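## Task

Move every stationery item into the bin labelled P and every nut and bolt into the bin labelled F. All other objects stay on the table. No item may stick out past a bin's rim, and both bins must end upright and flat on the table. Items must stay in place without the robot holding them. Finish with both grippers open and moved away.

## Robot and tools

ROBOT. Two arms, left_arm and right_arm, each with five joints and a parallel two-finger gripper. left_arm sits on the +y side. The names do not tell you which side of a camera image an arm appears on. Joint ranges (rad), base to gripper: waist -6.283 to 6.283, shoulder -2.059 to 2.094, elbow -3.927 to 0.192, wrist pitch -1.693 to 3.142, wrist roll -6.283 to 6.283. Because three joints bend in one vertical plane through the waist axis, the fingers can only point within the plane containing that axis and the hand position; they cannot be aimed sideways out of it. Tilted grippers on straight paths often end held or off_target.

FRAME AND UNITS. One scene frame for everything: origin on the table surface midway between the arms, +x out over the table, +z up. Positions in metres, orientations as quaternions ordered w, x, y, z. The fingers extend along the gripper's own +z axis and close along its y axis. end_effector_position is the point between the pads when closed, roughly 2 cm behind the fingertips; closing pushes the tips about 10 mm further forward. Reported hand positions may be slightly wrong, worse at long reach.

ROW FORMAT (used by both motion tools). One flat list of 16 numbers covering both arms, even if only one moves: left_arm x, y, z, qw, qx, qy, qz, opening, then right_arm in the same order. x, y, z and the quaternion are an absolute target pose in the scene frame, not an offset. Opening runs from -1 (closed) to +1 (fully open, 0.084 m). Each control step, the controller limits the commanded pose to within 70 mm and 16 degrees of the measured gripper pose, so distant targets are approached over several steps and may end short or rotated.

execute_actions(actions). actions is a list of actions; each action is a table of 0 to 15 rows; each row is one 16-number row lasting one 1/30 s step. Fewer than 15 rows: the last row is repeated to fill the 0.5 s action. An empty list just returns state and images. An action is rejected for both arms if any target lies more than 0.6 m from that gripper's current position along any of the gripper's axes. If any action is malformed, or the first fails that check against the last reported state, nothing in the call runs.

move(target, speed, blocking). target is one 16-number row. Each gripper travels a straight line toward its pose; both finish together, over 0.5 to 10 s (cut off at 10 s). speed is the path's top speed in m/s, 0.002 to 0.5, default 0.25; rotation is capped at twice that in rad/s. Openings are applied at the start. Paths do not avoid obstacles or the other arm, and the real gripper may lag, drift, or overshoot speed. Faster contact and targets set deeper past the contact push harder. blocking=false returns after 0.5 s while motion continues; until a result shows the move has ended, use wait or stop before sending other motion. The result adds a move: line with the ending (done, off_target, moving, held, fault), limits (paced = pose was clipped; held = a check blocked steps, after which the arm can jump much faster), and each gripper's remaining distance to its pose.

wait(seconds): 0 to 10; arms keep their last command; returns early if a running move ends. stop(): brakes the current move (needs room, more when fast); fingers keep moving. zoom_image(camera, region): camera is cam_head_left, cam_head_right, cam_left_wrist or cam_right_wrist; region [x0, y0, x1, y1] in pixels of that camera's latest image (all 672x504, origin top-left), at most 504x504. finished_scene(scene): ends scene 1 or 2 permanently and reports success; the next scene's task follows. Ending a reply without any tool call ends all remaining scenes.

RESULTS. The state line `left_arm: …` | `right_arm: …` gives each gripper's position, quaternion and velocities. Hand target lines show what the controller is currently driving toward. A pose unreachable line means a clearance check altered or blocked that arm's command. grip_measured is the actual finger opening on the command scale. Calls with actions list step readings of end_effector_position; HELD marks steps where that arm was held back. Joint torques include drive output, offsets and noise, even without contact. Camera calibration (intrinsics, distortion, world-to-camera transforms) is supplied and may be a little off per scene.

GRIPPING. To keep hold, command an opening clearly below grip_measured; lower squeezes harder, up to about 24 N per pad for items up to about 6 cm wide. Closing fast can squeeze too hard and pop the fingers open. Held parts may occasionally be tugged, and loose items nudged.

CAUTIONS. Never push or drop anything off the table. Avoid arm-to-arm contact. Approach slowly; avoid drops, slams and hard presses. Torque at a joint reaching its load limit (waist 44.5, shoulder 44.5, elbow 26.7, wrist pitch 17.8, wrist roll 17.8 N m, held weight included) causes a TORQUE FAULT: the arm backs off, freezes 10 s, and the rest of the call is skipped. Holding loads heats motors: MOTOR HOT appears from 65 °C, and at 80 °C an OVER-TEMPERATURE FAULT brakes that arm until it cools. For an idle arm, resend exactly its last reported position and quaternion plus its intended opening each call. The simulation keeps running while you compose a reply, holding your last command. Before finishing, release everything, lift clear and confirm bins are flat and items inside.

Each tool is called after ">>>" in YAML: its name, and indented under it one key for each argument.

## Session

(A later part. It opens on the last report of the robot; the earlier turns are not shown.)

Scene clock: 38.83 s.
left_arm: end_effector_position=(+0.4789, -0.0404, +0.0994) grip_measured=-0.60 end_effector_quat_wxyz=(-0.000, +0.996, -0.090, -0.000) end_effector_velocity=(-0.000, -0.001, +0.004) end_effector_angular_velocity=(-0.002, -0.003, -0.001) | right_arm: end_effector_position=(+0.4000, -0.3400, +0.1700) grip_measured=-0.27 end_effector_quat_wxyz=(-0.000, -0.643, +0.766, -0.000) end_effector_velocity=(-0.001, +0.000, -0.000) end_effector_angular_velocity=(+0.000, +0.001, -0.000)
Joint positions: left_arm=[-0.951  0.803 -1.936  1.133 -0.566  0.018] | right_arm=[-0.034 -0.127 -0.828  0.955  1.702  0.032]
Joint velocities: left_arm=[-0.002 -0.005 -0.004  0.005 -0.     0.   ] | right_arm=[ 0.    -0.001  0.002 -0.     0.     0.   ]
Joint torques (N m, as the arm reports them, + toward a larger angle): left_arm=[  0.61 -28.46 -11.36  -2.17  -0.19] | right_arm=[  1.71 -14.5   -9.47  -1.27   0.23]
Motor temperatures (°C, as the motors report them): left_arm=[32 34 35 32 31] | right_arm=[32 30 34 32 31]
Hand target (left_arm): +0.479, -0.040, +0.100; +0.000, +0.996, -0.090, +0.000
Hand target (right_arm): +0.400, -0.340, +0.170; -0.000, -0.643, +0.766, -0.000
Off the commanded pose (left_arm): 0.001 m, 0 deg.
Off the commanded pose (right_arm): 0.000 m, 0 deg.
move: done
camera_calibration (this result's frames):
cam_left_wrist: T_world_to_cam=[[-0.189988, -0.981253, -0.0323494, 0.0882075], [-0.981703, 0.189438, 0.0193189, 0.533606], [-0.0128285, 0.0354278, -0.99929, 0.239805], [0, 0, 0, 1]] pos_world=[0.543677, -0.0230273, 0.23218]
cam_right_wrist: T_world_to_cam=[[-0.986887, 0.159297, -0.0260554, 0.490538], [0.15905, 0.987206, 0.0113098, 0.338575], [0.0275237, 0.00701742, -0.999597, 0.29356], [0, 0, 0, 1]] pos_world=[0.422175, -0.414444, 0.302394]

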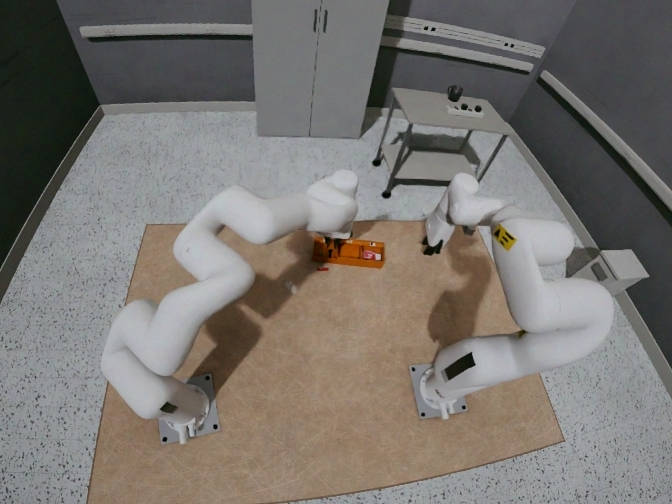

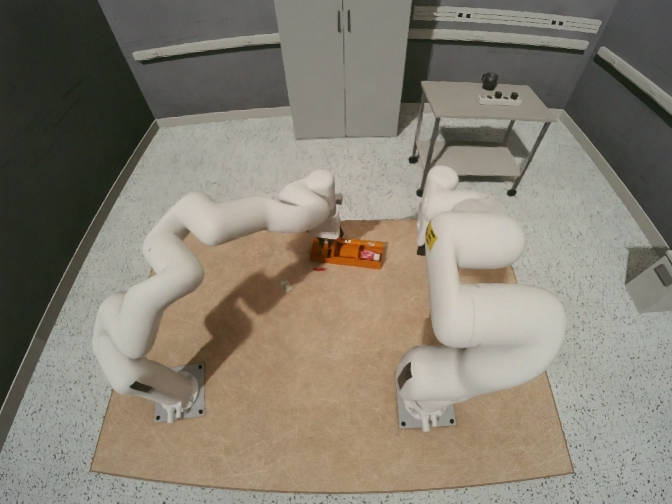

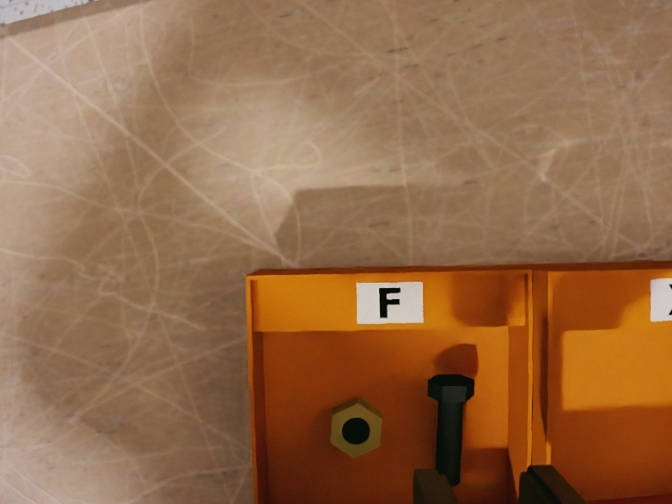

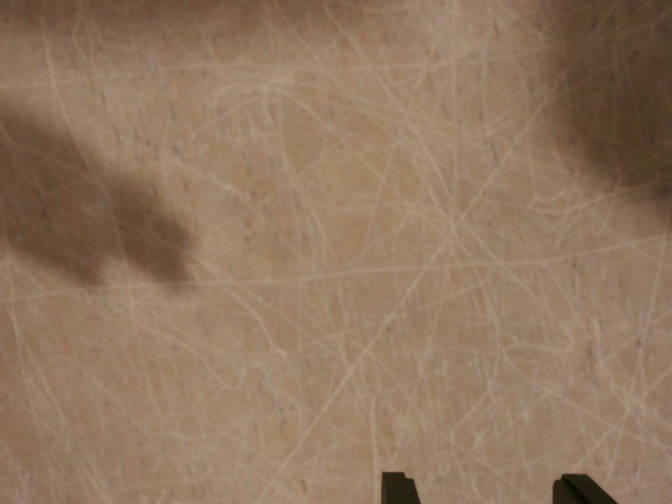

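>>> move:
  target: [0.36,0.18,0.17,0,0.996,-0.09,0,-0.58,0.40,-0.34,0.17,0,0.643,-0.766,0,-0.25]
  speed: 0.3

>>> zoom_image:
  camera: "cam_head_right"
  region: [260,210,420,310]

>>> zoom_image:
  camera: "cam_head_left"
  region: [260,210,420,310]

Scene clock: 40.70 s.
left_arm: end_effector_position=(+0.3598, +0.1798, +0.1693) grip_measured=-0.60 end_effector_quat_wxyz=(-0.000, +0.996, -0.090, -0.000) end_effector_velocity=(-0.001, +0.002, +0.002) end_effector_angular_velocity=(-0.002, -0.004, -0.000) | right_arm: end_effector_position=(+0.4000, -0.3400, +0.1700) grip_measured=-0.27 end_effector_quat_wxyz=(-0.000, -0.643, +0.766, -0.000) end_effector_velocity=(-0.000, +0.000, +0.000) end_effector_angular_velocity=(-0.000, -0.000, +0.000)
Joint positions: left_arm=[-0.762 -0.078 -0.879  0.958 -0.377  0.018] | right_arm=[-0.034 -0.127 -0.828  0.955  1.702  0.032]
Joint velocities: left_arm=[ 0.002 -0.011  0.008 -0.002  0.002  0.   ] | right_arm=[ 0.    -0.001  0.001  0.    -0.    -0.   ]
Joint torques (N m, as the arm reports them, + toward a larger angle): left_arm=[  0.37 -15.11 -10.59  -2.27  -0.25] | right_arm=[  2.16 -14.6   -9.81  -1.35   0.29]
Motor temperatures (°C, as the motors report them): left_arm=[32 34 35 32 31] | right_arm=[32 30 34 32 31]
Hand target (left_arm): +0.360, +0.180, +0.170; +0.000, +0.996, -0.090, +0.000
Hand target (right_arm): +0.400, -0.340, +0.170; -0.000, -0.643, +0.766, -0.000
Off the commanded pose (left_arm): 0.001 m, 0 deg.
Off the commanded pose (right_arm): 0.000 m, 0 deg.
move: done; limits=paced
camera_calibration (this result's frames):
cam_left_wrist: T_world_to_cam=[[-0.190068, -0.981236, -0.0323999, 0.28392], [-0.981682, 0.189504, 0.0196994, 0.373557], [-0.0131899, 0.0355507, -0.999281, 0.300441], [0, 0, 0, 1]] pos_world=[0.424641, 0.197121, 0.302065]
cam_right_wrist: T_world_to_cam=[[-0.986887, 0.159297, -0.0260554, 0.490538], [0.15905, 0.987206, 0.0113098, 0.338575], [0.0275237, 0.00701741, -0.999597, 0.29356], [0, 0, 0, 1]] pos_world=[0.422175, -0.414444, 0.302394]

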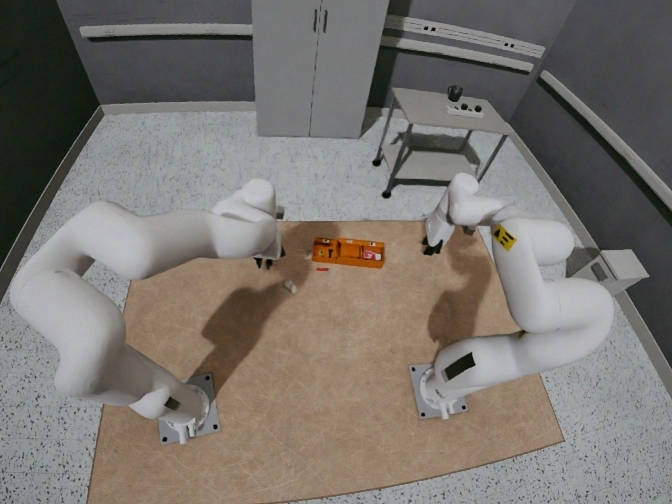

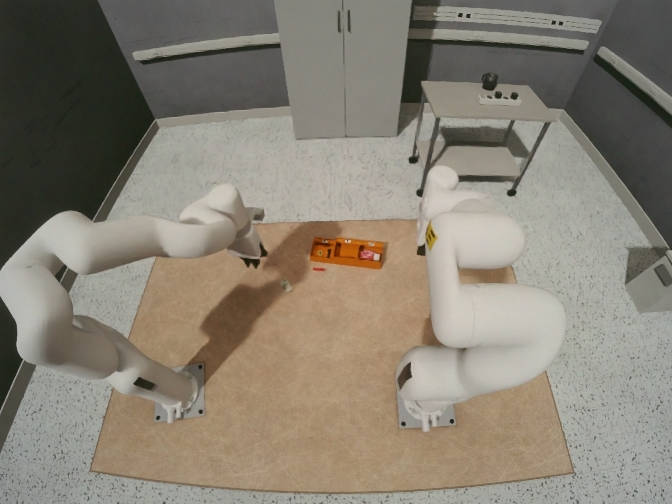

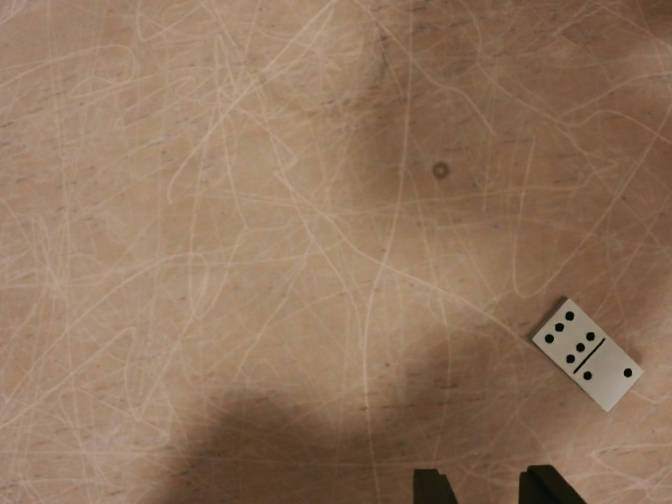

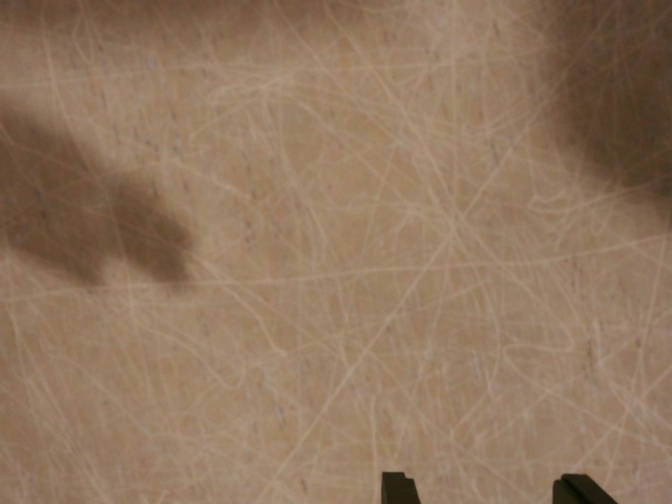

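Region (260, 210, 420, 310) of cam_head_right's 672x504 image, scaled by 3.150, with more detail than that image has; it fills the top 315 rows of this view, and the rest is white.

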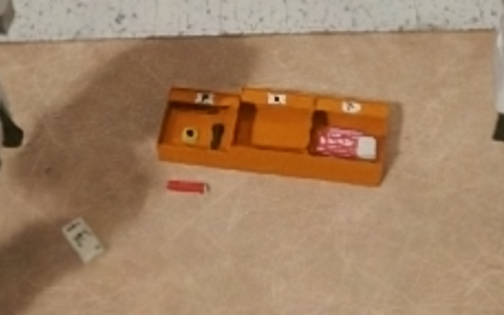

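Region (260, 210, 420, 310) of cam_head_left's 672x504 image, scaled by 3.150, with more detail than that image has; it fills the top 315 rows of this view, and the rest is white.

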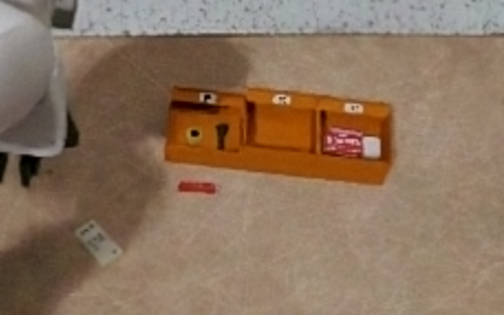

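>>> zoom_image:
  camera: "cam_left_wrist"
  region: [390,130,490,210]

Region (390, 130, 490, 210) of cam_left_wrist's 672x504 image, scaled by 5.040, with more detail than that image has; it fills the top 403 rows of this view, and the rest is white.

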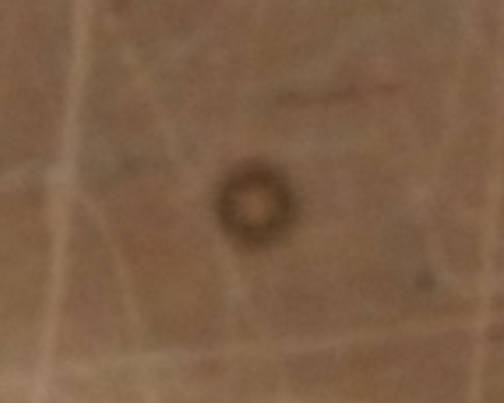

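>>> finished_scene:
  scene: 2

The scene is finished: the task was done.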